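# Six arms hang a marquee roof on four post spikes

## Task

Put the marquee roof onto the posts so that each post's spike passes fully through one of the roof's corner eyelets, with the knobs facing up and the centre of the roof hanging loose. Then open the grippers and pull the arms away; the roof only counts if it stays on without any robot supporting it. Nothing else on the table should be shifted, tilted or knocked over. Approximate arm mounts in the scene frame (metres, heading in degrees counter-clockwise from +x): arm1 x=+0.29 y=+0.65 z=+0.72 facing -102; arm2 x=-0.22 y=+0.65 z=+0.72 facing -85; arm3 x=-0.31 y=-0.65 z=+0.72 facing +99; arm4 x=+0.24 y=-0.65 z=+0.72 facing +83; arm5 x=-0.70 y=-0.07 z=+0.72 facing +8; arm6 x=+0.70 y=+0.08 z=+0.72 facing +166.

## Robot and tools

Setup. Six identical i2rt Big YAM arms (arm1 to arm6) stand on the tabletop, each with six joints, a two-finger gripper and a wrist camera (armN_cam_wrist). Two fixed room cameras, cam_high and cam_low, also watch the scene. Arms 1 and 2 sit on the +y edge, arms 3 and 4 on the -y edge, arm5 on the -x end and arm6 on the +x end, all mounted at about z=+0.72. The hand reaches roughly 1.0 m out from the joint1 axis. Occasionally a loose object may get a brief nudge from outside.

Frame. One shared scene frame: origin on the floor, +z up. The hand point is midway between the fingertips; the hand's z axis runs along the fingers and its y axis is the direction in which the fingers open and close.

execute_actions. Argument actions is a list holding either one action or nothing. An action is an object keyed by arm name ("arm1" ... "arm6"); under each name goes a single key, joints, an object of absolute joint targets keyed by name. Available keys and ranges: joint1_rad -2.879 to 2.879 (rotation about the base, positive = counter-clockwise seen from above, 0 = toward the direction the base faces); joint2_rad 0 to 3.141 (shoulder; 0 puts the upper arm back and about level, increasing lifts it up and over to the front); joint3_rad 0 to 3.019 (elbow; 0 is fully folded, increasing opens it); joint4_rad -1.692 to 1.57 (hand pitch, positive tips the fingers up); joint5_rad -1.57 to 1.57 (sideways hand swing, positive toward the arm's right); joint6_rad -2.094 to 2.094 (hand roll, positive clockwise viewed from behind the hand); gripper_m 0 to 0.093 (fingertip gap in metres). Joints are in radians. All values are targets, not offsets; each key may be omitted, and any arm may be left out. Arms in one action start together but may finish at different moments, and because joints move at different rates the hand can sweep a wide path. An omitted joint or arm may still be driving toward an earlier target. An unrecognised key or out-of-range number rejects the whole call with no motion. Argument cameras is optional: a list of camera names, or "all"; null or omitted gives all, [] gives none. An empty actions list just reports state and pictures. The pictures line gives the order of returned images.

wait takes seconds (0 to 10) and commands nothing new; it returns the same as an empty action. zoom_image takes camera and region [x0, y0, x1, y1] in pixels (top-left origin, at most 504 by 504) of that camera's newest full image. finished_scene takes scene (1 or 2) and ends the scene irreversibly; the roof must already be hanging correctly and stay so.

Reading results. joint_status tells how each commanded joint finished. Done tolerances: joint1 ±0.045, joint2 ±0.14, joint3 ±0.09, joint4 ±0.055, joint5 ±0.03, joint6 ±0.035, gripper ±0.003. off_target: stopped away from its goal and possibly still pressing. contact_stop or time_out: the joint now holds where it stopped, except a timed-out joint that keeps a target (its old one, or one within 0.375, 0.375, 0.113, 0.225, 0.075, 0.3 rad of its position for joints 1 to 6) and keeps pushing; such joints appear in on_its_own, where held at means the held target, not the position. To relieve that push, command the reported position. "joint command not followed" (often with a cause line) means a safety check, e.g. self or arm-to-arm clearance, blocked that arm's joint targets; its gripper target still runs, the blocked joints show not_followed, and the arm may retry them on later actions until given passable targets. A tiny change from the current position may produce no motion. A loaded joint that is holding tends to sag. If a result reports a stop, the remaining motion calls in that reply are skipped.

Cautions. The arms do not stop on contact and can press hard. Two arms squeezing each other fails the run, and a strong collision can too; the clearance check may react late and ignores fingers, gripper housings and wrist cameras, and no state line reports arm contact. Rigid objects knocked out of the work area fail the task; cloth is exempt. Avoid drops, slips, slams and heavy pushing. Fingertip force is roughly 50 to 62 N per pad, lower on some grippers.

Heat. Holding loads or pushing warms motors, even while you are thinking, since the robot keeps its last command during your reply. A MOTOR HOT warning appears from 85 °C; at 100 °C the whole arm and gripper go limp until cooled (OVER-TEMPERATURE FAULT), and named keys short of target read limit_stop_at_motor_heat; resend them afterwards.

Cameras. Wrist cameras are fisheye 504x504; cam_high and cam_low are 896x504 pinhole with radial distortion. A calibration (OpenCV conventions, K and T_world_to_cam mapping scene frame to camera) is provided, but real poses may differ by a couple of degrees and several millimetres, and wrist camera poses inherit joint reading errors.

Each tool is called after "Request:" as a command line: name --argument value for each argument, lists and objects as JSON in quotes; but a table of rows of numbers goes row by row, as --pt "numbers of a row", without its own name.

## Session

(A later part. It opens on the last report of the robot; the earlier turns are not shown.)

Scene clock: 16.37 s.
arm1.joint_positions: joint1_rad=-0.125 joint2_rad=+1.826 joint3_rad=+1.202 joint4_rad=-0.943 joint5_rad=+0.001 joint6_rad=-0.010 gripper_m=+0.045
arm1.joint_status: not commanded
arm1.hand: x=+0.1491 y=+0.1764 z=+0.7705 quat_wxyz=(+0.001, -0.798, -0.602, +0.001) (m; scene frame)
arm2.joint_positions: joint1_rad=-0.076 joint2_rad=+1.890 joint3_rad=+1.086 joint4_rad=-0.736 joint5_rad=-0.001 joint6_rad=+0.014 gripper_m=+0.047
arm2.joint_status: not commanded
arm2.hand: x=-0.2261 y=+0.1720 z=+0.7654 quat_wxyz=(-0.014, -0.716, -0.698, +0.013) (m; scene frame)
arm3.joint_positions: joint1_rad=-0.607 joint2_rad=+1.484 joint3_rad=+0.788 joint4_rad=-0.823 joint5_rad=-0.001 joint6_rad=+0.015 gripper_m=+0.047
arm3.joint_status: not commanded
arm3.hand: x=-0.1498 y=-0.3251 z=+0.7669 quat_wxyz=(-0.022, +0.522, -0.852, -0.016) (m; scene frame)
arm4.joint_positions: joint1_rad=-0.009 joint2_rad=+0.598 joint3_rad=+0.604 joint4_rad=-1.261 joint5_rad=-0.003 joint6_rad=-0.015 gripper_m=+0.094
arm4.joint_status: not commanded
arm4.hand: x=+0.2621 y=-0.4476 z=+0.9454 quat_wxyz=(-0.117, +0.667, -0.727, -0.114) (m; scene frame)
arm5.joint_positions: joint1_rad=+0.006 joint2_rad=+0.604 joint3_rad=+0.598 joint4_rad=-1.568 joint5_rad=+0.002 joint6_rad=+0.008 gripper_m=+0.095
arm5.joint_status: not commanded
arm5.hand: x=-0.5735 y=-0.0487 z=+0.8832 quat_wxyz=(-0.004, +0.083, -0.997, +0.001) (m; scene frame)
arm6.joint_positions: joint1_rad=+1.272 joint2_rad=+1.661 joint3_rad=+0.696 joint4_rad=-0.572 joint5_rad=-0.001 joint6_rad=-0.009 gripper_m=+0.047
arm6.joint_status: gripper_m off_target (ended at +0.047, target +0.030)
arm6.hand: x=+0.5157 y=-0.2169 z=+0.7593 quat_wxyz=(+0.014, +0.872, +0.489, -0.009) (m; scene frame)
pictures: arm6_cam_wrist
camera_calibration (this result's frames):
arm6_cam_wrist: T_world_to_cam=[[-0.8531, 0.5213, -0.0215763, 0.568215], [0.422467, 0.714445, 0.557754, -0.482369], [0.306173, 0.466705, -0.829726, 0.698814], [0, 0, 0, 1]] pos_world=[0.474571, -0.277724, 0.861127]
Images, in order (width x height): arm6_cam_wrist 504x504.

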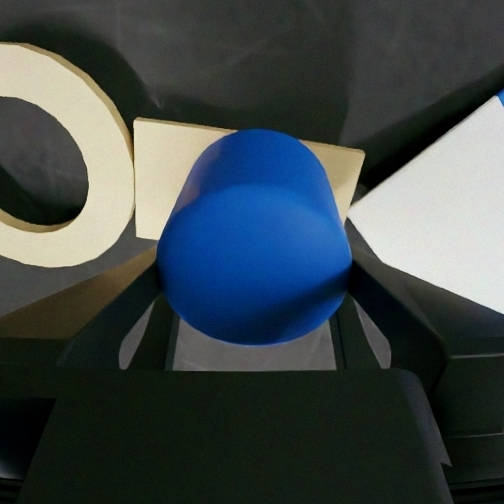

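Request:
execute_actions --actions '[{"arm1":{"joints":{"joint2_rad":1.55,"joint3_rad":1.78,"joint4_rad":-1.68}},"arm2":{"joints":{"joint2_rad":1.55,"joint3_rad":1.78,"joint4_rad":-1.68}},"arm3":{"joints":{"joint2_rad":1.2,"joint3_rad":1.43,"joint4_rad":-1.68}},"arm6":{"joints":{"joint2_rad":1.2,"joint3_rad":1.33,"joint4_rad":-1.67}}}]' --cameras '["cam_high","cam_low"]'

Scene clock: 18.73 s.
arm1.joint_positions: joint1_rad=-0.125 joint2_rad=+1.553 joint3_rad=+1.756 joint4_rad=-1.670 joint5_rad=+0.001 joint6_rad=-0.009 gripper_m=+0.045
arm1.joint_status: all done
arm1.hand: x=+0.1525 y=+0.1860 z=+1.1027 quat_wxyz=(-0.029, -0.797, -0.601, +0.041) (m; scene frame)
arm2.joint_positions: joint1_rad=-0.076 joint2_rad=+1.565 joint3_rad=+1.751 joint4_rad=-1.663 joint5_rad=-0.001 joint6_rad=+0.013 gripper_m=+0.047
arm2.joint_status: all done
arm2.hand: x=-0.2264 y=+0.1668 z=+1.1529 quat_wxyz=(-0.037, -0.715, -0.697, +0.035) (m; scene frame)
arm3.joint_positions: joint1_rad=-0.607 joint2_rad=+1.195 joint3_rad=+1.383 joint4_rad=-1.667 joint5_rad=+0.001 joint6_rad=+0.015 gripper_m=+0.047
arm3.joint_status: all done
arm3.hand: x=-0.1577 y=-0.3432 z=+1.0777 quat_wxyz=(-0.039, +0.522, -0.852, -0.026) (m; scene frame)
arm4.joint_positions: joint1_rad=-0.009 joint2_rad=+0.598 joint3_rad=+0.604 joint4_rad=-1.261 joint5_rad=-0.003 joint6_rad=-0.015 gripper_m=+0.094
arm4.joint_status: not commanded
arm4.hand: x=+0.2621 y=-0.4476 z=+0.9454 quat_wxyz=(-0.117, +0.667, -0.727, -0.114) (m; scene frame)
arm5.joint_positions: joint1_rad=+0.006 joint2_rad=+0.604 joint3_rad=+0.598 joint4_rad=-1.568 joint5_rad=+0.002 joint6_rad=+0.008 gripper_m=+0.095
arm5.joint_status: not commanded
arm5.hand: x=-0.5735 y=-0.0487 z=+0.8832 quat_wxyz=(-0.004, +0.083, -0.997, +0.001) (m; scene frame)
arm6.joint_positions: joint1_rad=+1.266 joint2_rad=+1.214 joint3_rad=+1.329 joint4_rad=-1.660 joint5_rad=+0.002 joint6_rad=-0.010 gripper_m=+0.047
arm6.joint_status: all done
arm6.hand: x=+0.5138 y=-0.2056 z=+1.1244 quat_wxyz=(+0.010, +0.873, +0.487, -0.006) (m; scene frame)
pictures: cam_high, cam_low
Images, in order (width x height): cam_high 896x504, cam_low 896x504.

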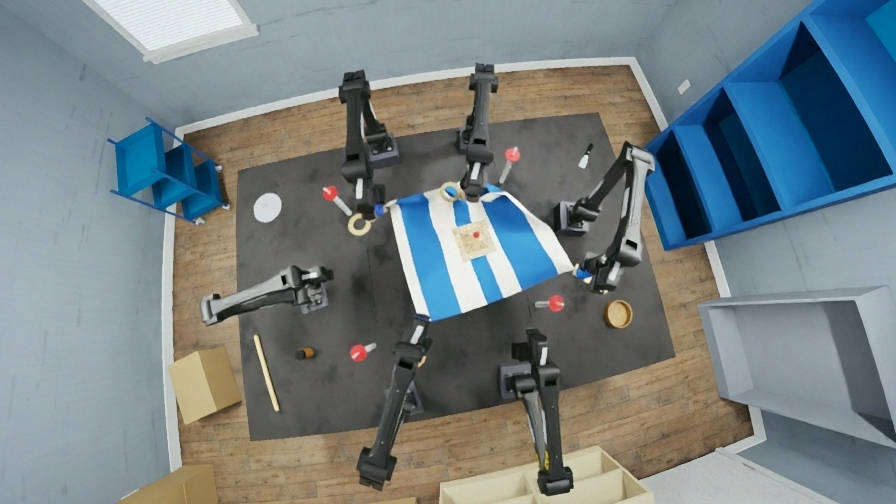

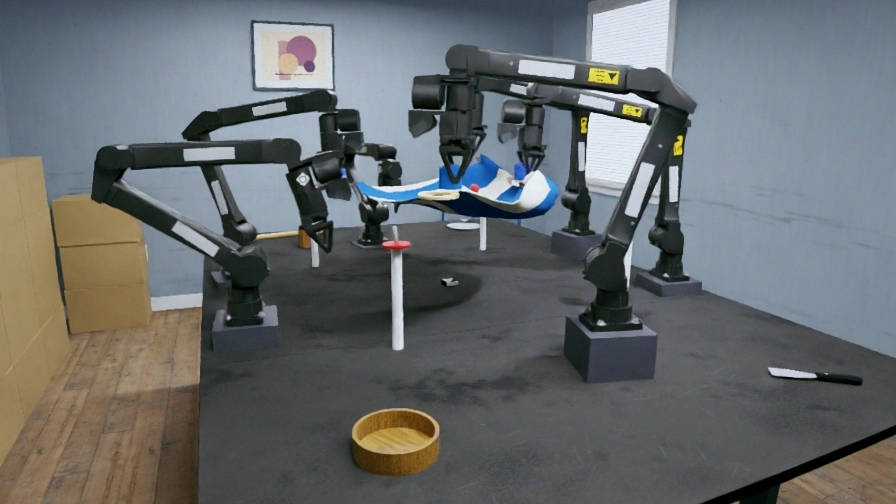

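Request:
execute_actions --actions '[{"arm1":{"joints":{"joint1_rad":0.38,"joint2_rad":1.17,"joint3_rad":1.43,"joint6_rad":2.05}},"arm2":{"joints":{"joint1_rad":-0.595,"joint2_rad":1.37,"joint3_rad":1.58,"joint6_rad":0.72}},"arm3":{"joints":{"joint1_rad":0,"joint6_rad":0.94}},"arm6":{"joints":{"joint1_rad":1.02,"joint2_rad":1.53,"joint3_rad":1.66}}}]' --cameras '["arm1_cam_wrist","arm2_cam_wrist","arm3_cam_wrist","arm6_cam_wrist","cam_high","cam_low"]'

Scene clock: 22.17 s.
arm1.joint_positions: joint1_rad=+0.388 joint2_rad=+1.161 joint3_rad=+1.434 joint4_rad=-1.676 joint5_rad=+0.001 joint6_rad=+2.039 gripper_m=+0.030
arm1.joint_status: all done
arm1.on_its_own: gripper_m moved -0.015 to your old target +0.030
arm1.hand: x=+0.3657 y=+0.3148 z=+1.1256 quat_wxyz=(-0.077, -0.989, +0.121, -0.027) (m; scene frame)
arm2.joint_positions: joint1_rad=-0.578 joint2_rad=+1.374 joint3_rad=+1.572 joint4_rad=-1.680 joint5_rad=-0.019 joint6_rad=+0.697 gripper_m=+0.047
arm2.joint_status: all done
arm2.hand: x=-0.4197 y=+0.2939 z=+1.1619 quat_wxyz=(-0.044, -0.983, -0.179, +0.022) (m; scene frame)
arm3.joint_positions: joint1_rad=-0.009 joint2_rad=+1.198 joint3_rad=+1.383 joint4_rad=-1.669 joint5_rad=+0.004 joint6_rad=+0.923 gripper_m=+0.047
arm3.joint_status: all done
arm3.hand: x=-0.3568 y=-0.3107 z=+1.0769 quat_wxyz=(-0.013, +0.383, -0.923, -0.043) (m; scene frame)
arm4.joint_positions: joint1_rad=-0.009 joint2_rad=+0.598 joint3_rad=+0.604 joint4_rad=-1.261 joint5_rad=-0.003 joint6_rad=-0.015 gripper_m=+0.094
arm4.joint_status: not commanded
arm4.hand: x=+0.2621 y=-0.4476 z=+0.9454 quat_wxyz=(-0.117, +0.667, -0.727, -0.114) (m; scene frame)
arm5.joint_positions: joint1_rad=+0.006 joint2_rad=+0.604 joint3_rad=+0.598 joint4_rad=-1.568 joint5_rad=+0.002 joint6_rad=+0.008 gripper_m=+0.095
arm5.joint_status: not commanded
arm5.hand: x=-0.5735 y=-0.0487 z=+0.8832 quat_wxyz=(-0.004, +0.083, -0.997, +0.001) (m; scene frame)
arm6.joint_positions: joint1_rad=+1.002 joint2_rad=+1.541 joint3_rad=+1.608 joint4_rad=-1.666 joint5_rad=+0.019 joint6_rad=-0.011 gripper_m=+0.047
arm6.joint_status: all done
arm6.hand: x=+0.3599 y=-0.2230 z=+1.1058 quat_wxyz=(-0.010, +0.929, +0.369, +0.016) (m; scene frame)
pictures: arm1_cam_wrist, arm2_cam_wrist, arm3_cam_wrist, arm6_cam_wrist, cam_high, cam_low
camera_calibration (this result's frames):
arm1_cam_wrist: T_world_to_cam=[[0.241813, 0.956993, -0.160285, -0.208046], [0.769473, -0.0884909, 0.63252, -0.961002], [0.591133, -0.276287, -0.757778, 0.84513], [0, 0, 0, 1]] pos_world=[0.290189, 0.347557, 1.21493]
arm2_cam_wrist: T_world_to_cam=[[-0.363636, 0.926162, -0.0999614, -0.306556], [0.77012, 0.359261, 0.527112, -0.383468], [0.524103, 0.114695, -0.843896, 1.28434], [0, 0, 0, 1]] pos_world=[-0.489287, 0.274378, 1.25534]
arm3_cam_wrist: T_world_to_cam=[[0.70888, -0.702294, -0.0653613, 0.101543], [-0.566246, -0.6219, 0.54093, -0.974947], [-0.42054, -0.346444, -0.838524, 0.767416], [0, 0, 0, 1]] pos_world=[-0.301313, -0.26914, 1.17751]
arm6_cam_wrist: T_world_to_cam=[[-0.685382, 0.728183, 0.000526971, 0.407269], [0.576101, 0.541795, 0.612018, -0.759237], [0.445376, 0.41977, -0.790844, 0.933319], [0, 0, 0, 1]] pos_world=[0.300854, -0.276995, 1.20256]
Images, in order (width x height): arm1_cam_wrist 504x504, arm2_cam_wrist 504x504, arm3_cam_wrist 504x504, arm6_cam_wrist 504x504, cam_high 896x504, cam_low 896x504.

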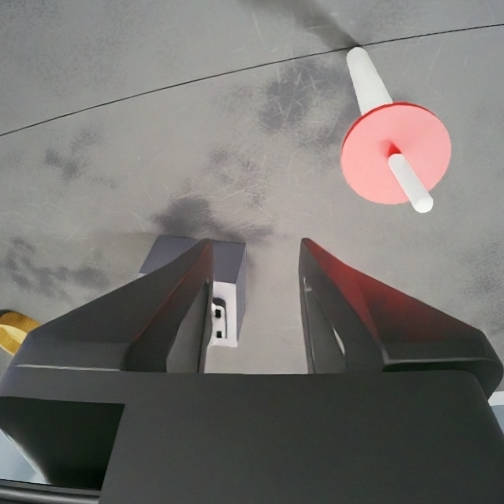

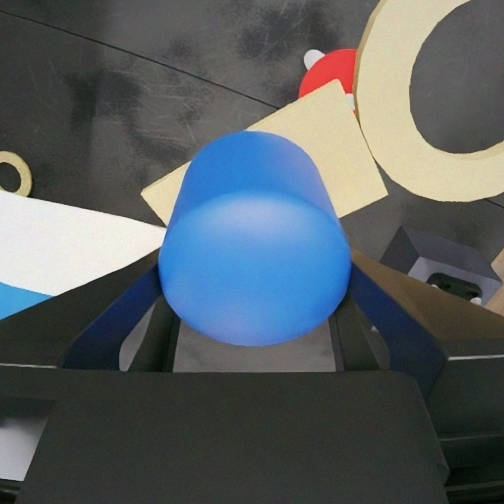

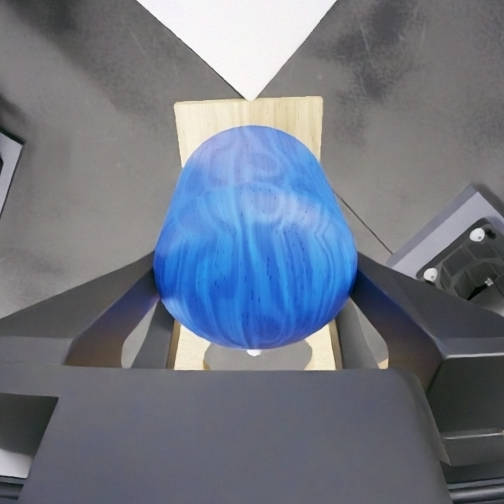

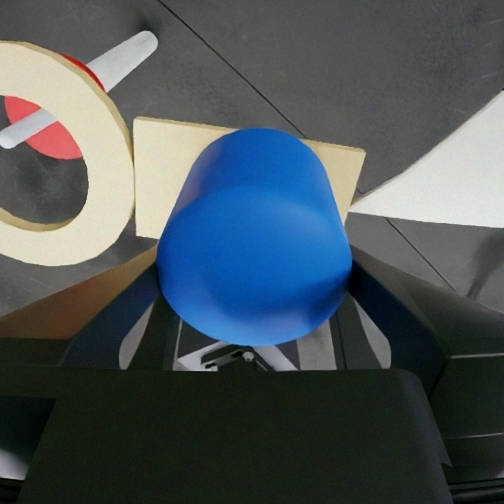

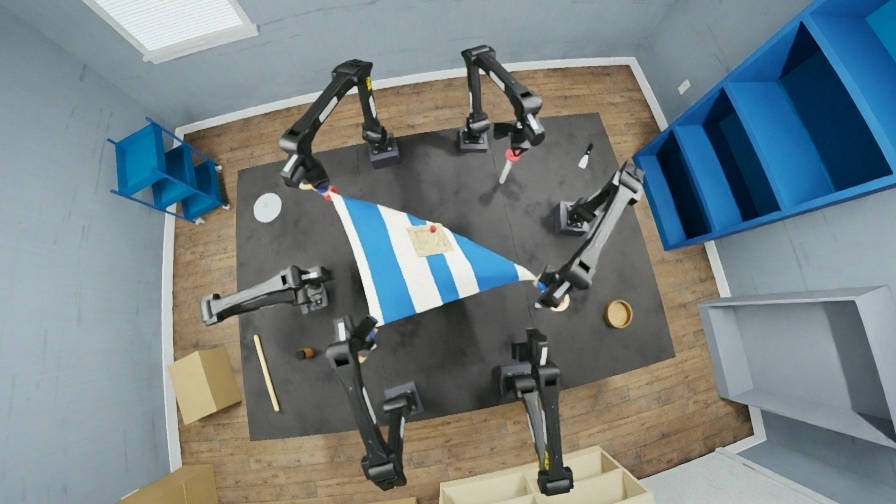

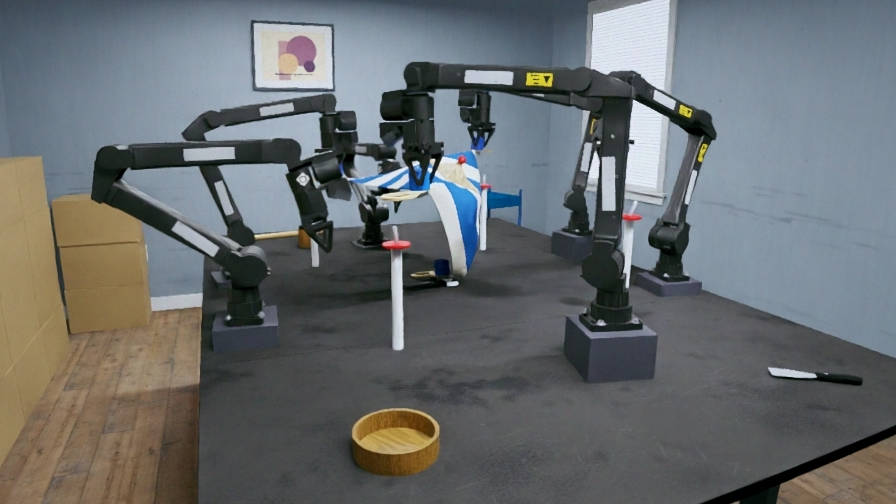

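Request:
execute_actions --actions '[{"arm1":{"joints":{"gripper_m":0.093,"joint6_rad":0,"joint1_rad":0.3}},"arm2":{"joints":{"joint2_rad":1.55,"joint3_rad":1.32,"joint4_rad":-1.34}},"arm3":{"joints":{"joint2_rad":1.25,"joint3_rad":1.30,"joint4_rad":-1.62}},"arm6":{"joints":{"joint2_rad":1.62,"joint3_rad":1.47,"joint4_rad":-1.45}}}]' --cameras '["arm2_cam_wrist","arm3_cam_wrist","arm6_cam_wrist","cam_low"]'

Scene clock: 25.27 s.
arm1.joint_positions: joint1_rad=+0.297 joint2_rad=+1.161 joint3_rad=+1.434 joint4_rad=-1.676 joint5_rad=+0.001 joint6_rad=+0.011 gripper_m=+0.093
arm1.joint_status: all done
arm1.hand: x=+0.3354 y=+0.3093 z=+1.1256 quat_wxyz=(-0.061, -0.660, -0.747, +0.054) (m; scene frame)
arm2.joint_positions: joint1_rad=-0.564 joint2_rad=+1.522 joint3_rad=+1.335 joint4_rad=-1.394 joint5_rad=-0.008 joint6_rad=+0.720 gripper_m=+0.048
arm2.joint_status: all done
arm2.hand: x=-0.4321 y=+0.2616 z=+1.0121 quat_wxyz=(-0.003, -0.985, -0.174, -0.006) (m; scene frame)
arm3.joint_positions: joint1_rad=-0.009 joint2_rad=+1.247 joint3_rad=+1.311 joint4_rad=-1.632 joint5_rad=+0.001 joint6_rad=+0.925 gripper_m=+0.047
arm3.joint_status: all done
arm3.hand: x=-0.3577 y=-0.3068 z=+1.0337 quat_wxyz=(-0.002, +0.383, -0.924, -0.003) (m; scene frame)
arm4.joint_positions: joint1_rad=-0.009 joint2_rad=+0.598 joint3_rad=+0.604 joint4_rad=-1.261 joint5_rad=-0.003 joint6_rad=-0.015 gripper_m=+0.094
arm4.joint_status: not commanded
arm4.hand: x=+0.2621 y=-0.4476 z=+0.9454 quat_wxyz=(-0.117, +0.667, -0.727, -0.114) (m; scene frame)
arm5.joint_positions: joint1_rad=+0.006 joint2_rad=+0.604 joint3_rad=+0.598 joint4_rad=-1.568 joint5_rad=+0.002 joint6_rad=+0.008 gripper_m=+0.095
arm5.joint_status: not commanded
arm5.hand: x=-0.5735 y=-0.0487 z=+0.8832 quat_wxyz=(-0.004, +0.083, -0.997, +0.001) (m; scene frame)
arm6.joint_positions: joint1_rad=+1.002 joint2_rad=+1.635 joint3_rad=+1.470 joint4_rad=-1.453 joint5_rad=+0.019 joint6_rad=-0.011 gripper_m=+0.047
arm6.joint_status: all done
arm6.hand: x=+0.3420 y=-0.2412 z=+1.0103 quat_wxyz=(-0.013, +0.929, +0.369, +0.026) (m; scene frame)
pictures: arm2_cam_wrist, arm3_cam_wrist, arm6_cam_wrist, cam_low
camera_calibration (this result's frames):
arm2_cam_wrist: T_world_to_cam=[[-0.352849, 0.935229, -0.0290539, -0.365628], [0.750928, 0.301566, 0.587508, -0.337723], [0.558216, 0.185484, -0.808697, 1.12872], [0, 0, 0, 1]] pos_world=[-0.505476, 0.234432, 1.10058]
arm3_cam_wrist: T_world_to_cam=[[0.708189, -0.706023, -0.000538831, 0.0337018], [-0.572317, -0.574519, 0.585133, -0.983027], [-0.413427, -0.414076, -0.810937, 0.685401], [0, 0, 0, 1]] pos_world=[-0.303107, -0.257166, 1.13104]
arm6_cam_wrist: T_world_to_cam=[[-0.685546, 0.72803, -0.0000783412, 0.408896], [0.56695, 0.533934, 0.627282, -0.694804], [0.456721, 0.429986, -0.778792, 0.859796], [0, 0, 0, 1]] pos_world=[0.281548, -0.296409, 1.10547]
Images, in order (width x height): arm2_cam_wrist 504x504, arm3_cam_wrist 504x504, arm6_cam_wrist 504x504, cam_low 896x504.

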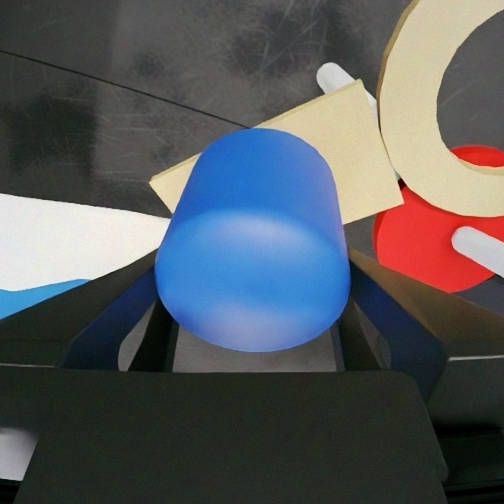

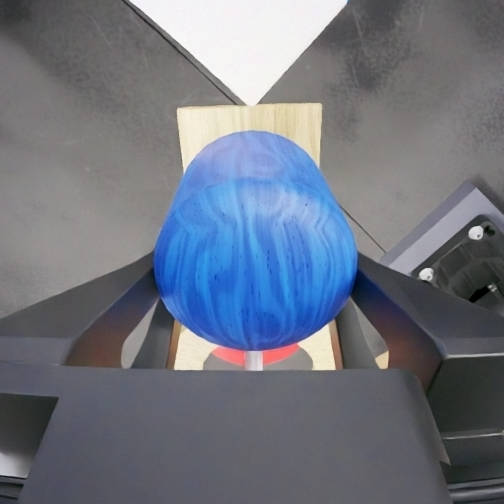

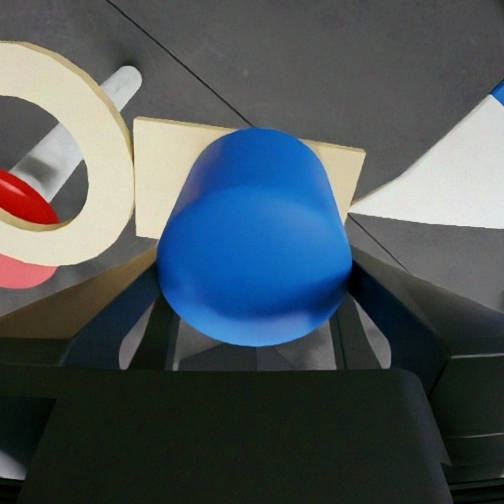

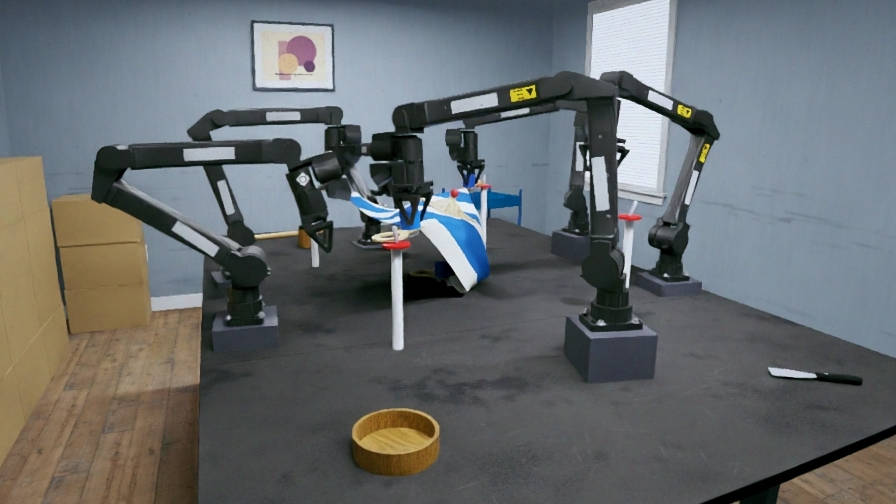

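Request:
execute_actions --actions '[{"arm2":{"joints":{"joint2_rad":1.37,"joint3_rad":1.5,"joint4_rad":-1.68}},"arm6":{"joints":{"joint2_rad":1.46,"joint3_rad":1.63,"joint4_rad":-1.68}}}]' --cameras '[]'

Request:
execute_actions --actions '[{"arm2":{"joints":{"joint1_rad":-0.50}},"arm6":{"joints":{"joint1_rad":1.08}},"arm3":{"joints":{"joint3_rad":1.22,"joint4_rad":-1.56}}}]' --cameras '["arm2_cam_wrist","arm6_cam_wrist","cam_high","cam_low"]'

Scene clock: 27.27 s.
arm1.joint_positions: joint1_rad=+0.297 joint2_rad=+1.161 joint3_rad=+1.434 joint4_rad=-1.676 joint5_rad=+0.001 joint6_rad=+0.011 gripper_m=+0.093
arm1.joint_status: not commanded
arm1.hand: x=+0.3354 y=+0.3093 z=+1.1256 quat_wxyz=(-0.061, -0.660, -0.747, +0.054) (m; scene frame)
arm2.joint_positions: joint1_rad=-0.571 joint2_rad=+1.377 joint3_rad=+1.462 joint4_rad=-1.657 joint5_rad=-0.022 joint6_rad=+0.702 gripper_m=+0.048
arm2.joint_status: all done
arm2.hand: x=-0.4097 y=+0.3050 z=+1.1185 quat_wxyz=(-0.011, -0.984, -0.180, -0.008) (m; scene frame)
arm3.joint_positions: joint1_rad=-0.009 joint2_rad=+1.243 joint3_rad=+1.311 joint4_rad=-1.630 joint5_rad=+0.001 joint6_rad=+0.926 gripper_m=+0.047
arm3.joint_status: not commanded
arm3.hand: x=-0.3577 y=-0.3070 z=+1.0350 quat_wxyz=(-0.002, +0.383, -0.924, -0.006) (m; scene frame)
arm4.joint_positions: joint1_rad=-0.009 joint2_rad=+0.598 joint3_rad=+0.604 joint4_rad=-1.261 joint5_rad=-0.003 joint6_rad=-0.015 gripper_m=+0.094
arm4.joint_status: not commanded
arm4.hand: x=+0.2621 y=-0.4476 z=+0.9454 quat_wxyz=(-0.117, +0.667, -0.727, -0.114) (m; scene frame)
arm5.joint_positions: joint1_rad=+0.006 joint2_rad=+0.604 joint3_rad=+0.598 joint4_rad=-1.568 joint5_rad=+0.002 joint6_rad=+0.008 gripper_m=+0.095
arm5.joint_status: not commanded
arm5.hand: x=-0.5735 y=-0.0487 z=+0.8832 quat_wxyz=(-0.004, +0.083, -0.997, +0.001) (m; scene frame)
arm6.joint_positions: joint1_rad=+1.000 joint2_rad=+1.459 joint3_rad=+1.598 joint4_rad=-1.653 joint5_rad=+0.019 joint6_rad=-0.014 gripper_m=+0.047
arm6.joint_status: all done
arm6.hand: x=+0.3687 y=-0.2132 z=+1.1368 quat_wxyz=(+0.005, +0.929, +0.369, -0.023) (m; scene frame)
pictures: none
No camera images: the call's "cameras" was empty. Leave "cameras" out to get every camera's image.

Scene clock: 28.07 s.
arm1.joint_positions: joint1_rad=+0.297 joint2_rad=+1.161 joint3_rad=+1.434 joint4_rad=-1.676 joint5_rad=+0.001 joint6_rad=+0.011 gripper_m=+0.093
arm1.joint_status: not commanded
arm1.hand: x=+0.3354 y=+0.3093 z=+1.1256 quat_wxyz=(-0.061, -0.660, -0.747, +0.054) (m; scene frame)
arm2.joint_positions: joint1_rad=-0.480 joint2_rad=+1.377 joint3_rad=+1.462 joint4_rad=-1.657 joint5_rad=-0.019 joint6_rad=+0.708 gripper_m=+0.048
arm2.joint_status: all done
arm2.hand: x=-0.3774 y=+0.2892 z=+1.1186 quat_wxyz=(-0.009, -0.975, -0.222, -0.007) (m; scene frame)
arm3.joint_positions: joint1_rad=-0.014 joint2_rad=+1.231 joint3_rad=+1.260 joint4_rad=-1.573 joint5_rad=+0.010 joint6_rad=+0.926 gripper_m=+0.047
arm3.joint_status: all done
arm3.hand: x=-0.3548 y=-0.3060 z=+1.0195 quat_wxyz=(-0.009, +0.380, -0.925, -0.014) (m; scene frame)
arm4.joint_positions: joint1_rad=-0.009 joint2_rad=+0.598 joint3_rad=+0.604 joint4_rad=-1.261 joint5_rad=-0.003 joint6_rad=-0.015 gripper_m=+0.094
arm4.joint_status: not commanded
arm4.hand: x=+0.2621 y=-0.4476 z=+0.9454 quat_wxyz=(-0.117, +0.667, -0.727, -0.114) (m; scene frame)
arm5.joint_positions: joint1_rad=+0.006 joint2_rad=+0.604 joint3_rad=+0.598 joint4_rad=-1.568 joint5_rad=+0.002 joint6_rad=+0.008 gripper_m=+0.095
arm5.joint_status: not commanded
arm5.hand: x=-0.5735 y=-0.0487 z=+0.8832 quat_wxyz=(-0.004, +0.083, -0.997, +0.001) (m; scene frame)
arm6.joint_positions: joint1_rad=+1.057 joint2_rad=+1.459 joint3_rad=+1.598 joint4_rad=-1.653 joint5_rad=+0.019 joint6_rad=-0.015 gripper_m=+0.047
arm6.joint_status: all done
arm6.hand: x=+0.3861 y=-0.2314 z=+1.1371 quat_wxyz=(+0.006, +0.918, +0.395, -0.023) (m; scene frame)
pictures: arm2_cam_wrist, arm6_cam_wrist, cam_high, cam_low
camera_calibration (this result's frames):
arm2_cam_wrist: T_world_to_cam=[[-0.441462, 0.896237, -0.0432442, -0.375384], [0.71518, 0.380565, 0.586248, -0.484581], [0.541875, 0.227879, -0.808976, 1.16113], [0, 0, 0, 1]] pos_world=[-0.448341, 0.256251, 1.20718]
arm6_cam_wrist: T_world_to_cam=[[-0.726705, 0.686948, 0.0011169, 0.437052], [0.577286, 0.609813, 0.543018, -0.695173], [0.372344, 0.395259, -0.83972, 1.02804], [0, 0, 0, 1]] pos_world=[0.336135, -0.28265, 1.24027]
Images, in order (width x height): arm2_cam_wrist 504x504, arm6_cam_wrist 504x504, cam_high 896x504, cam_low 896x504.

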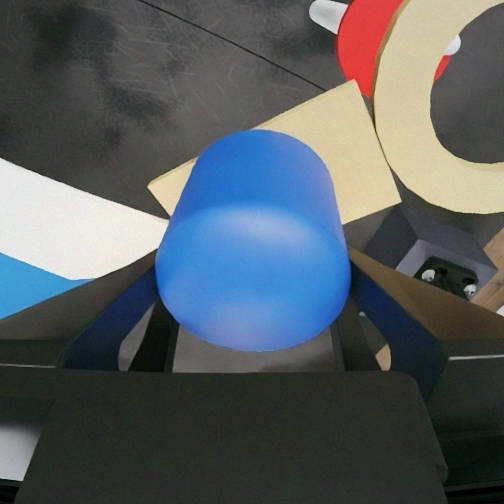

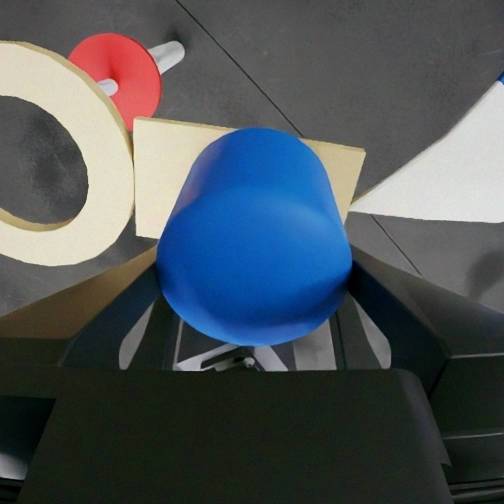

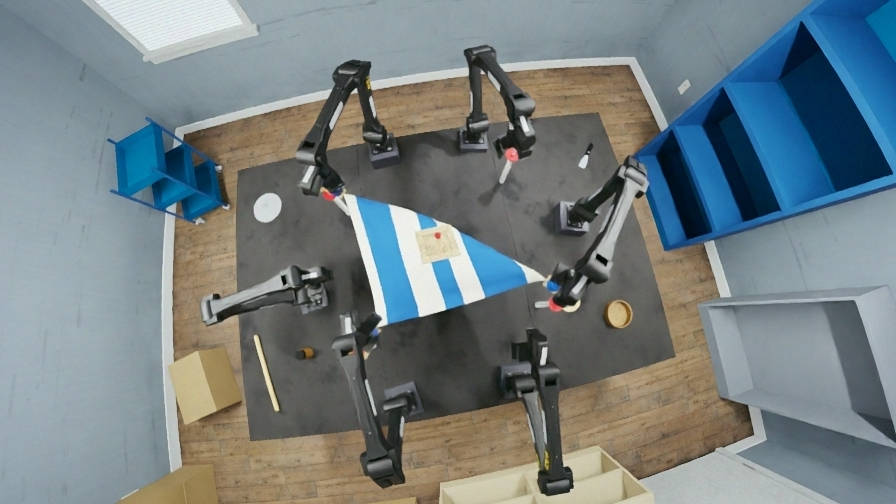

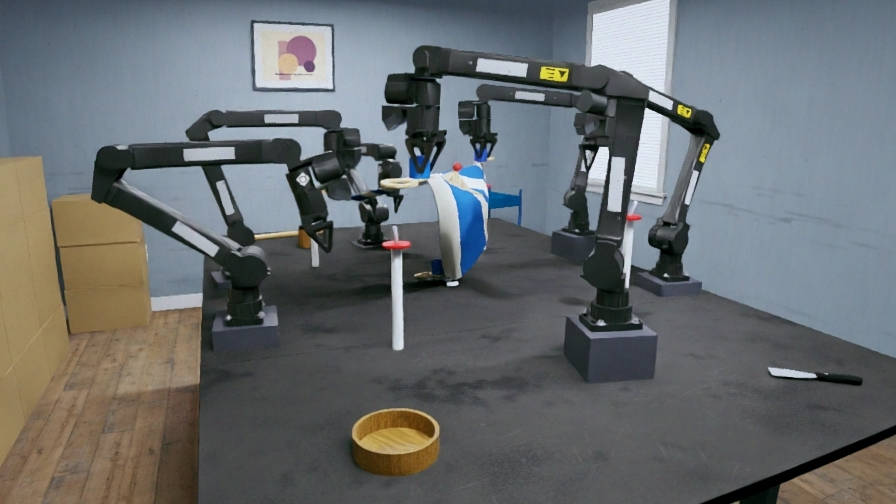

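Request:
execute_actions --actions '[{"arm2":{"joints":{"joint1_rad":-0.53,"joint2_rad":1.40,"joint3_rad":1.32,"joint4_rad":-1.48}},"arm6":{"joints":{"joint2_rad":1.56,"joint3_rad":1.52,"joint4_rad":-1.53}}}]' --cameras '["arm2_cam_wrist","arm6_cam_wrist"]'

Scene clock: 29.87 s.
arm1.joint_positions: joint1_rad=+0.297 joint2_rad=+1.161 joint3_rad=+1.434 joint4_rad=-1.676 joint5_rad=+0.001 joint6_rad=+0.011 gripper_m=+0.093
arm1.joint_status: not commanded
arm1.hand: x=+0.3354 y=+0.3093 z=+1.1256 quat_wxyz=(-0.061, -0.660, -0.747, +0.054) (m; scene frame)
arm2.joint_positions: joint1_rad=-0.502 joint2_rad=+1.412 joint3_rad=+1.307 joint4_rad=-1.487 joint5_rad=-0.018 joint6_rad=+0.708 gripper_m=+0.048
arm2.joint_status: all done
arm2.hand: x=-0.3890 y=+0.2852 z=+1.0461 quat_wxyz=(-0.001, -0.977, -0.211, -0.013) (m; scene frame)
arm3.joint_positions: joint1_rad=-0.014 joint2_rad=+1.231 joint3_rad=+1.256 joint4_rad=-1.569 joint5_rad=+0.010 joint6_rad=+0.926 gripper_m=+0.047
arm3.joint_status: not commanded
arm3.hand: x=-0.3548 y=-0.3060 z=+1.0179 quat_wxyz=(-0.009, +0.380, -0.925, -0.014) (m; scene frame)
arm4.joint_positions: joint1_rad=-0.009 joint2_rad=+0.598 joint3_rad=+0.604 joint4_rad=-1.261 joint5_rad=-0.003 joint6_rad=-0.015 gripper_m=+0.094
arm4.joint_status: not commanded
arm4.hand: x=+0.2621 y=-0.4476 z=+0.9454 quat_wxyz=(-0.117, +0.667, -0.727, -0.114) (m; scene frame)
arm5.joint_positions: joint1_rad=+0.006 joint2_rad=+0.604 joint3_rad=+0.598 joint4_rad=-1.568 joint5_rad=+0.002 joint6_rad=+0.008 gripper_m=+0.095
arm5.joint_status: not commanded
arm5.hand: x=-0.5735 y=-0.0487 z=+0.8832 quat_wxyz=(-0.004, +0.083, -0.997, +0.001) (m; scene frame)
arm6.joint_positions: joint1_rad=+1.057 joint2_rad=+1.579 joint3_rad=+1.519 joint4_rad=-1.531 joint5_rad=+0.019 joint6_rad=-0.015 gripper_m=+0.047
arm6.joint_status: all done
arm6.hand: x=+0.3665 y=-0.2530 z=+1.0550 quat_wxyz=(-0.009, +0.918, +0.396, +0.013) (m; scene frame)
pictures: arm2_cam_wrist, arm6_cam_wrist
camera_calibration (this result's frames):
arm2_cam_wrist: T_world_to_cam=[[-0.420609, 0.906763, -0.0294941, -0.389275], [0.718792, 0.352901, 0.598999, -0.436289], [0.553558, 0.230744, -0.800207, 1.10419], [0, 0, 0, 1]] pos_world=[-0.461367, 0.25216, 1.13344]
arm6_cam_wrist: T_world_to_cam=[[-0.727408, 0.686206, -0.0000334636, 0.439055], [0.545976, 0.578788, 0.605735, -0.688698], [0.415678, 0.440598, -0.795666, 0.924011], [0, 0, 0, 1]] pos_world=[0.311293, -0.30979, 1.15239]
Images, in order (width x height): arm2_cam_wrist 504x504, arm6_cam_wrist 504x504.

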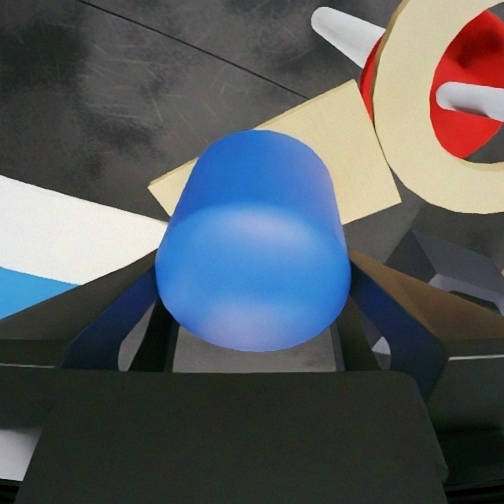

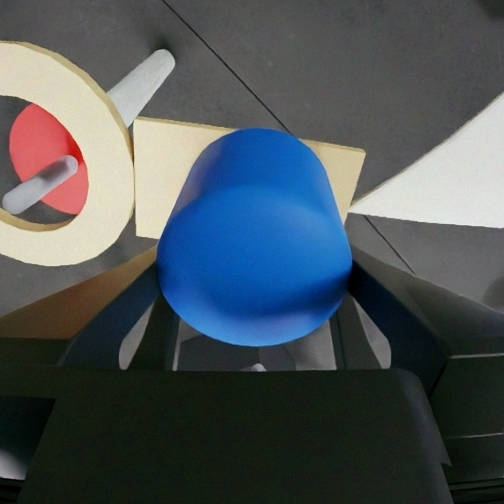

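Request:
execute_actions --actions '[{"arm2":{"joints":{"joint2_rad":1.48,"joint3_rad":1.19,"joint4_rad":-1.30}},"arm6":{"joints":{"joint2_rad":1.62,"joint3_rad":1.40,"joint4_rad":-1.38}}}]' --cameras '["arm2_cam_wrist","arm6_cam_wrist","cam_low"]'

Scene clock: 32.20 s.
arm1.joint_positions: joint1_rad=+0.297 joint2_rad=+1.161 joint3_rad=+1.434 joint4_rad=-1.676 joint5_rad=+0.001 joint6_rad=+0.011 gripper_m=+0.093
arm1.joint_status: not commanded
arm1.hand: x=+0.3354 y=+0.3093 z=+1.1256 quat_wxyz=(-0.061, -0.660, -0.747, +0.054) (m; scene frame)
arm2.joint_positions: joint1_rad=-0.495 joint2_rad=+1.426 joint3_rad=+1.225 joint4_rad=-1.364 joint5_rad=-0.008 joint6_rad=+0.730 gripper_m=+0.048
arm2.joint_status: joint4_rad time_out (moved +0.123 of +0.187); the others done
arm2.on_its_own: joint4_rad reads -1.364 and still pushes toward -1.300 since a time_out
arm2.hand: x=-0.3907 y=+0.2786 z=+1.0098 quat_wxyz=(-0.009, -0.979, -0.203, -0.001) (m; scene frame)
arm3.joint_positions: joint1_rad=-0.014 joint2_rad=+1.231 joint3_rad=+1.256 joint4_rad=-1.569 joint5_rad=+0.010 joint6_rad=+0.926 gripper_m=+0.047
arm3.joint_status: not commanded
arm3.hand: x=-0.3548 y=-0.3060 z=+1.0179 quat_wxyz=(-0.009, +0.380, -0.925, -0.014) (m; scene frame)
arm4.joint_positions: joint1_rad=-0.009 joint2_rad=+0.598 joint3_rad=+0.604 joint4_rad=-1.261 joint5_rad=-0.003 joint6_rad=-0.015 gripper_m=+0.094
arm4.joint_status: not commanded
arm4.hand: x=+0.2621 y=-0.4476 z=+0.9454 quat_wxyz=(-0.117, +0.667, -0.727, -0.114) (m; scene frame)
arm5.joint_positions: joint1_rad=+0.006 joint2_rad=+0.604 joint3_rad=+0.598 joint4_rad=-1.568 joint5_rad=+0.002 joint6_rad=+0.008 gripper_m=+0.095
arm5.joint_status: not commanded
arm5.hand: x=-0.5735 y=-0.0487 z=+0.8832 quat_wxyz=(-0.004, +0.083, -0.997, +0.001) (m; scene frame)
arm6.joint_positions: joint1_rad=+1.051 joint2_rad=+1.553 joint3_rad=+1.449 joint4_rad=-1.414 joint5_rad=-0.001 joint6_rad=-0.037 gripper_m=+0.047
arm6.joint_status: all done
arm6.hand: x=+0.3627 y=-0.2584 z=+1.0402 quat_wxyz=(+0.015, +0.915, +0.403, -0.018) (m; scene frame)
pictures: arm2_cam_wrist, arm6_cam_wrist, cam_low
camera_calibration (this result's frames):
arm2_cam_wrist: T_world_to_cam=[[-0.406985, 0.912565, -0.0398652, -0.370839], [0.736182, 0.353533, 0.577105, -0.382286], [0.54074, 0.205525, -0.815696, 1.09526], [0, 0, 0, 1]] pos_world=[-0.461743, 0.248463, 1.09923]
arm6_cam_wrist: T_world_to_cam=[[-0.738375, 0.674136, -0.0184901, 0.46002], [0.557671, 0.62577, 0.545357, -0.60386], [0.379216, 0.392367, -0.838, 0.961016], [0, 0, 0, 1]] pos_world=[0.31199, -0.30931, 1.14316]
Images, in order (width x height): arm2_cam_wrist 504x504, arm6_cam_wrist 504x504, cam_low 896x504.

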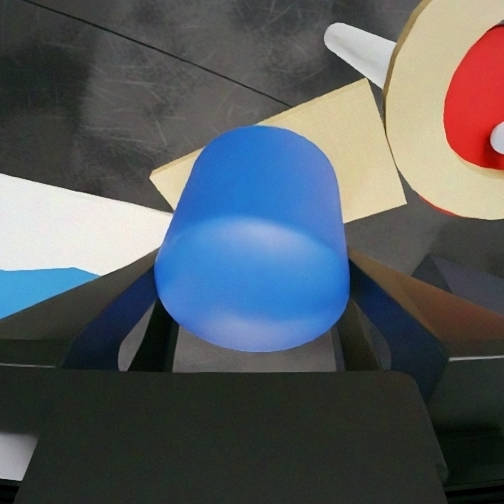

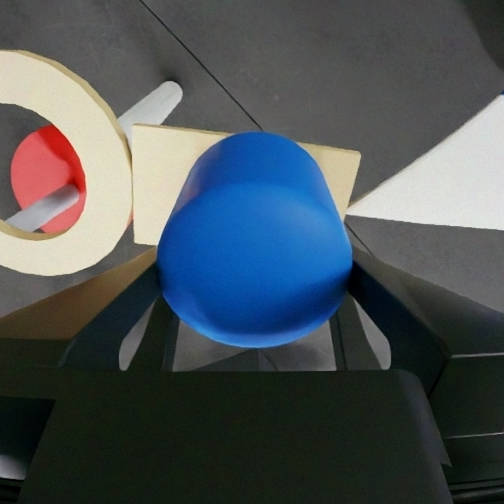

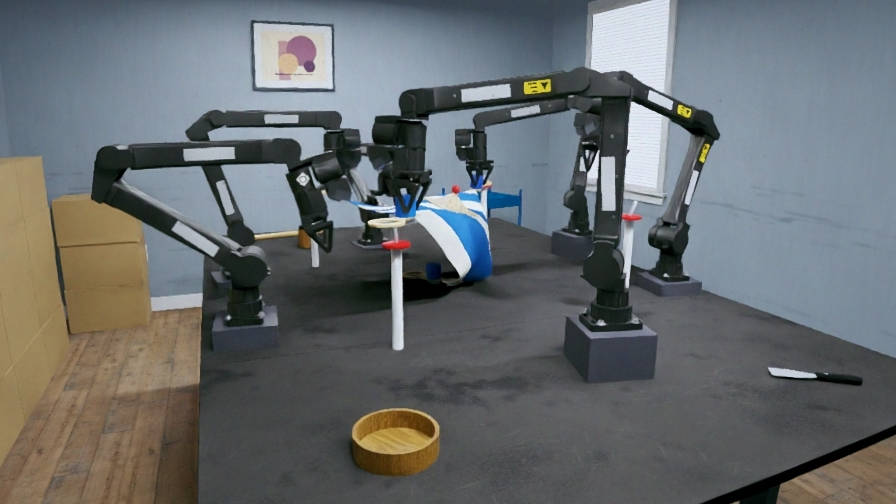

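Request:
execute_actions --actions '[{"arm2":{"joints":{"joint4_rad":-1.364,"joint2_rad":1.426,"joint3_rad":1.225}},"arm6":{"joints":{"joint1_rad":1.11,"joint2_rad":1.50,"joint3_rad":1.50,"joint4_rad":-1.53}}}]' --cameras '["arm6_cam_wrist"]'

Scene clock: 33.20 s.
arm1.joint_positions: joint1_rad=+0.297 joint2_rad=+1.161 joint3_rad=+1.434 joint4_rad=-1.676 joint5_rad=+0.001 joint6_rad=+0.011 gripper_m=+0.093
arm1.joint_status: not commanded
arm1.hand: x=+0.3354 y=+0.3093 z=+1.1256 quat_wxyz=(-0.061, -0.660, -0.747, +0.054) (m; scene frame)
arm2.joint_positions: joint1_rad=-0.496 joint2_rad=+1.420 joint3_rad=+1.225 joint4_rad=-1.364 joint5_rad=-0.009 joint6_rad=+0.730 gripper_m=+0.048
arm2.joint_status: all done
arm2.hand: x=-0.3907 y=+0.2790 z=+1.0120 quat_wxyz=(-0.011, -0.979, -0.203, +0.001) (m; scene frame)
arm3.joint_positions: joint1_rad=-0.014 joint2_rad=+1.231 joint3_rad=+1.256 joint4_rad=-1.569 joint5_rad=+0.010 joint6_rad=+0.926 gripper_m=+0.047
arm3.joint_status: not commanded
arm3.hand: x=-0.3548 y=-0.3060 z=+1.0179 quat_wxyz=(-0.009, +0.380, -0.925, -0.014) (m; scene frame)
arm4.joint_positions: joint1_rad=-0.009 joint2_rad=+0.598 joint3_rad=+0.604 joint4_rad=-1.261 joint5_rad=-0.003 joint6_rad=-0.015 gripper_m=+0.094
arm4.joint_status: not commanded
arm4.hand: x=+0.2621 y=-0.4476 z=+0.9454 quat_wxyz=(-0.117, +0.667, -0.727, -0.114) (m; scene frame)
arm5.joint_positions: joint1_rad=+0.006 joint2_rad=+0.604 joint3_rad=+0.598 joint4_rad=-1.568 joint5_rad=+0.002 joint6_rad=+0.008 gripper_m=+0.095
arm5.joint_status: not commanded
arm5.hand: x=-0.5735 y=-0.0487 z=+0.8832 quat_wxyz=(-0.004, +0.083, -0.997, +0.001) (m; scene frame)
arm6.joint_positions: joint1_rad=+1.079 joint2_rad=+1.535 joint3_rad=+1.450 joint4_rad=-1.507 joint5_rad=+0.020 joint6_rad=-0.024 gripper_m=+0.047
arm6.joint_status: all done
arm6.hand: x=+0.3860 y=-0.2473 z=+1.0485 quat_wxyz=(-0.009, +0.912, +0.410, +0.012) (m; scene frame)
pictures: arm6_cam_wrist
camera_calibration (this result's frames):
arm6_cam_wrist: T_world_to_cam=[[-0.748274, 0.663389, 0.000265177, 0.451369], [0.527892, 0.595197, 0.605863, -0.687781], [0.401765, 0.453492, -0.795569, 0.916665], [0, 0, 0, 1]] pos_world=[0.332538, -0.305768, 1.14585]
Images, in order (width x height): arm6_cam_wrist 504x504.

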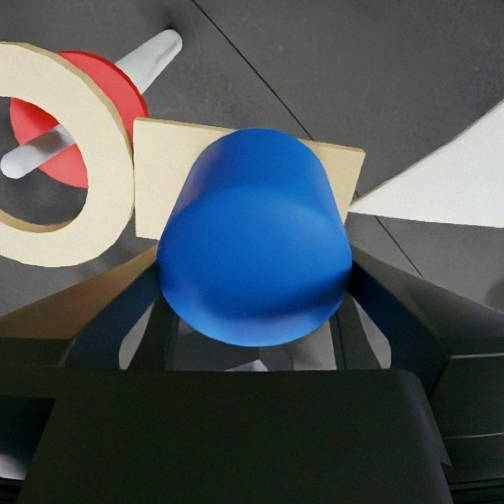

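Tip centred. Lower.

Request:
execute_actions --actions '[{"arm6":{"joints":{"joint2_rad":1.60,"joint3_rad":1.36,"joint4_rad":-1.36}}}]' --cameras '["arm6_cam_wrist","cam_low"]'

Scene clock: 34.33 s.
arm1.joint_positions: joint1_rad=+0.297 joint2_rad=+1.161 joint3_rad=+1.434 joint4_rad=-1.676 joint5_rad=+0.001 joint6_rad=+0.011 gripper_m=+0.093
arm1.joint_status: not commanded
arm1.hand: x=+0.3354 y=+0.3093 z=+1.1256 quat_wxyz=(-0.061, -0.660, -0.747, +0.054) (m; scene frame)
arm2.joint_positions: joint1_rad=-0.496 joint2_rad=+1.420 joint3_rad=+1.225 joint4_rad=-1.364 joint5_rad=-0.009 joint6_rad=+0.730 gripper_m=+0.048
arm2.joint_status: not commanded
arm2.hand: x=-0.3907 y=+0.2790 z=+1.0120 quat_wxyz=(-0.012, -0.979, -0.203, +0.001) (m; scene frame)
arm3.joint_positions: joint1_rad=-0.014 joint2_rad=+1.231 joint3_rad=+1.256 joint4_rad=-1.569 joint5_rad=+0.010 joint6_rad=+0.926 gripper_m=+0.047
arm3.joint_status: not commanded
arm3.hand: x=-0.3548 y=-0.3060 z=+1.0179 quat_wxyz=(-0.009, +0.380, -0.925, -0.014) (m; scene frame)
arm4.joint_positions: joint1_rad=-0.009 joint2_rad=+0.598 joint3_rad=+0.604 joint4_rad=-1.261 joint5_rad=-0.003 joint6_rad=-0.015 gripper_m=+0.094
arm4.joint_status: not commanded
arm4.hand: x=+0.2621 y=-0.4476 z=+0.9454 quat_wxyz=(-0.117, +0.667, -0.727, -0.114) (m; scene frame)
arm5.joint_positions: joint1_rad=+0.006 joint2_rad=+0.604 joint3_rad=+0.598 joint4_rad=-1.568 joint5_rad=+0.002 joint6_rad=+0.008 gripper_m=+0.095
arm5.joint_status: not commanded
arm5.hand: x=-0.5735 y=-0.0487 z=+0.8832 quat_wxyz=(-0.004, +0.083, -0.997, +0.001) (m; scene frame)
arm6.joint_positions: joint1_rad=+1.075 joint2_rad=+1.579 joint3_rad=+1.377 joint4_rad=-1.374 joint5_rad=+0.012 joint6_rad=-0.026 gripper_m=+0.047
arm6.joint_status: all done
arm6.hand: x=+0.3764 y=-0.2574 z=+1.0013 quat_wxyz=(-0.002, +0.913, +0.409, +0.007) (m; scene frame)
pictures: arm6_cam_wrist, cam_low
camera_calibration (this result's frames):
arm6_cam_wrist: T_world_to_cam=[[-0.746259, 0.665611, -0.00773345, 0.458786], [0.532428, 0.603832, 0.593218, -0.634944], [0.399522, 0.438577, -0.805005, 0.894099], [0, 0, 0, 1]] pos_world=[0.323223, -0.314104, 1.09996]
Images, in order (width x height): arm6_cam_wrist 504x504, cam_low 896x504.

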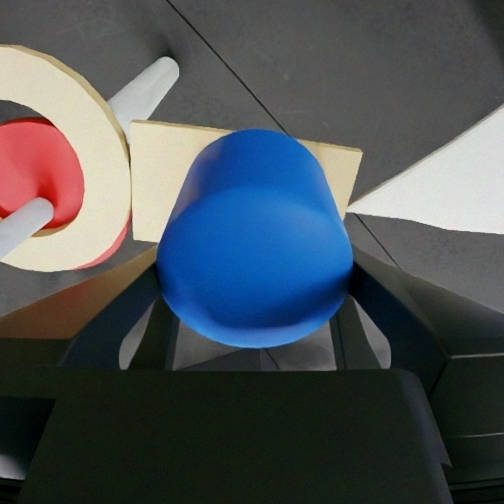

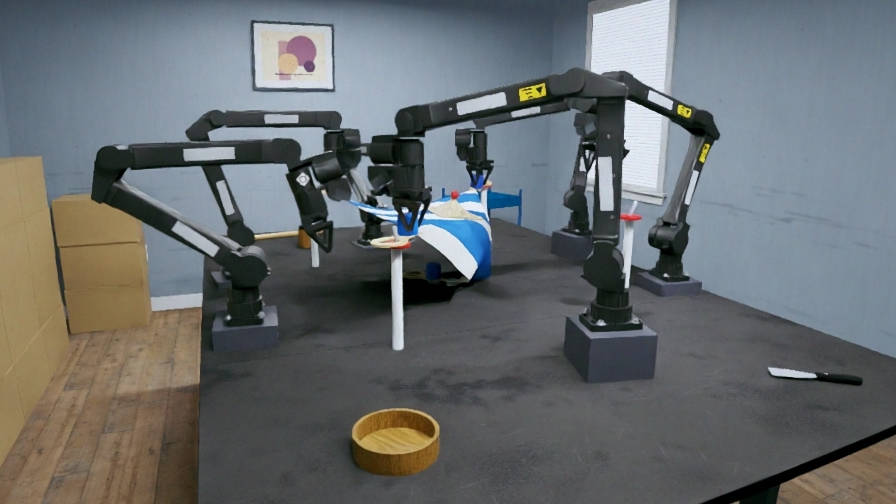

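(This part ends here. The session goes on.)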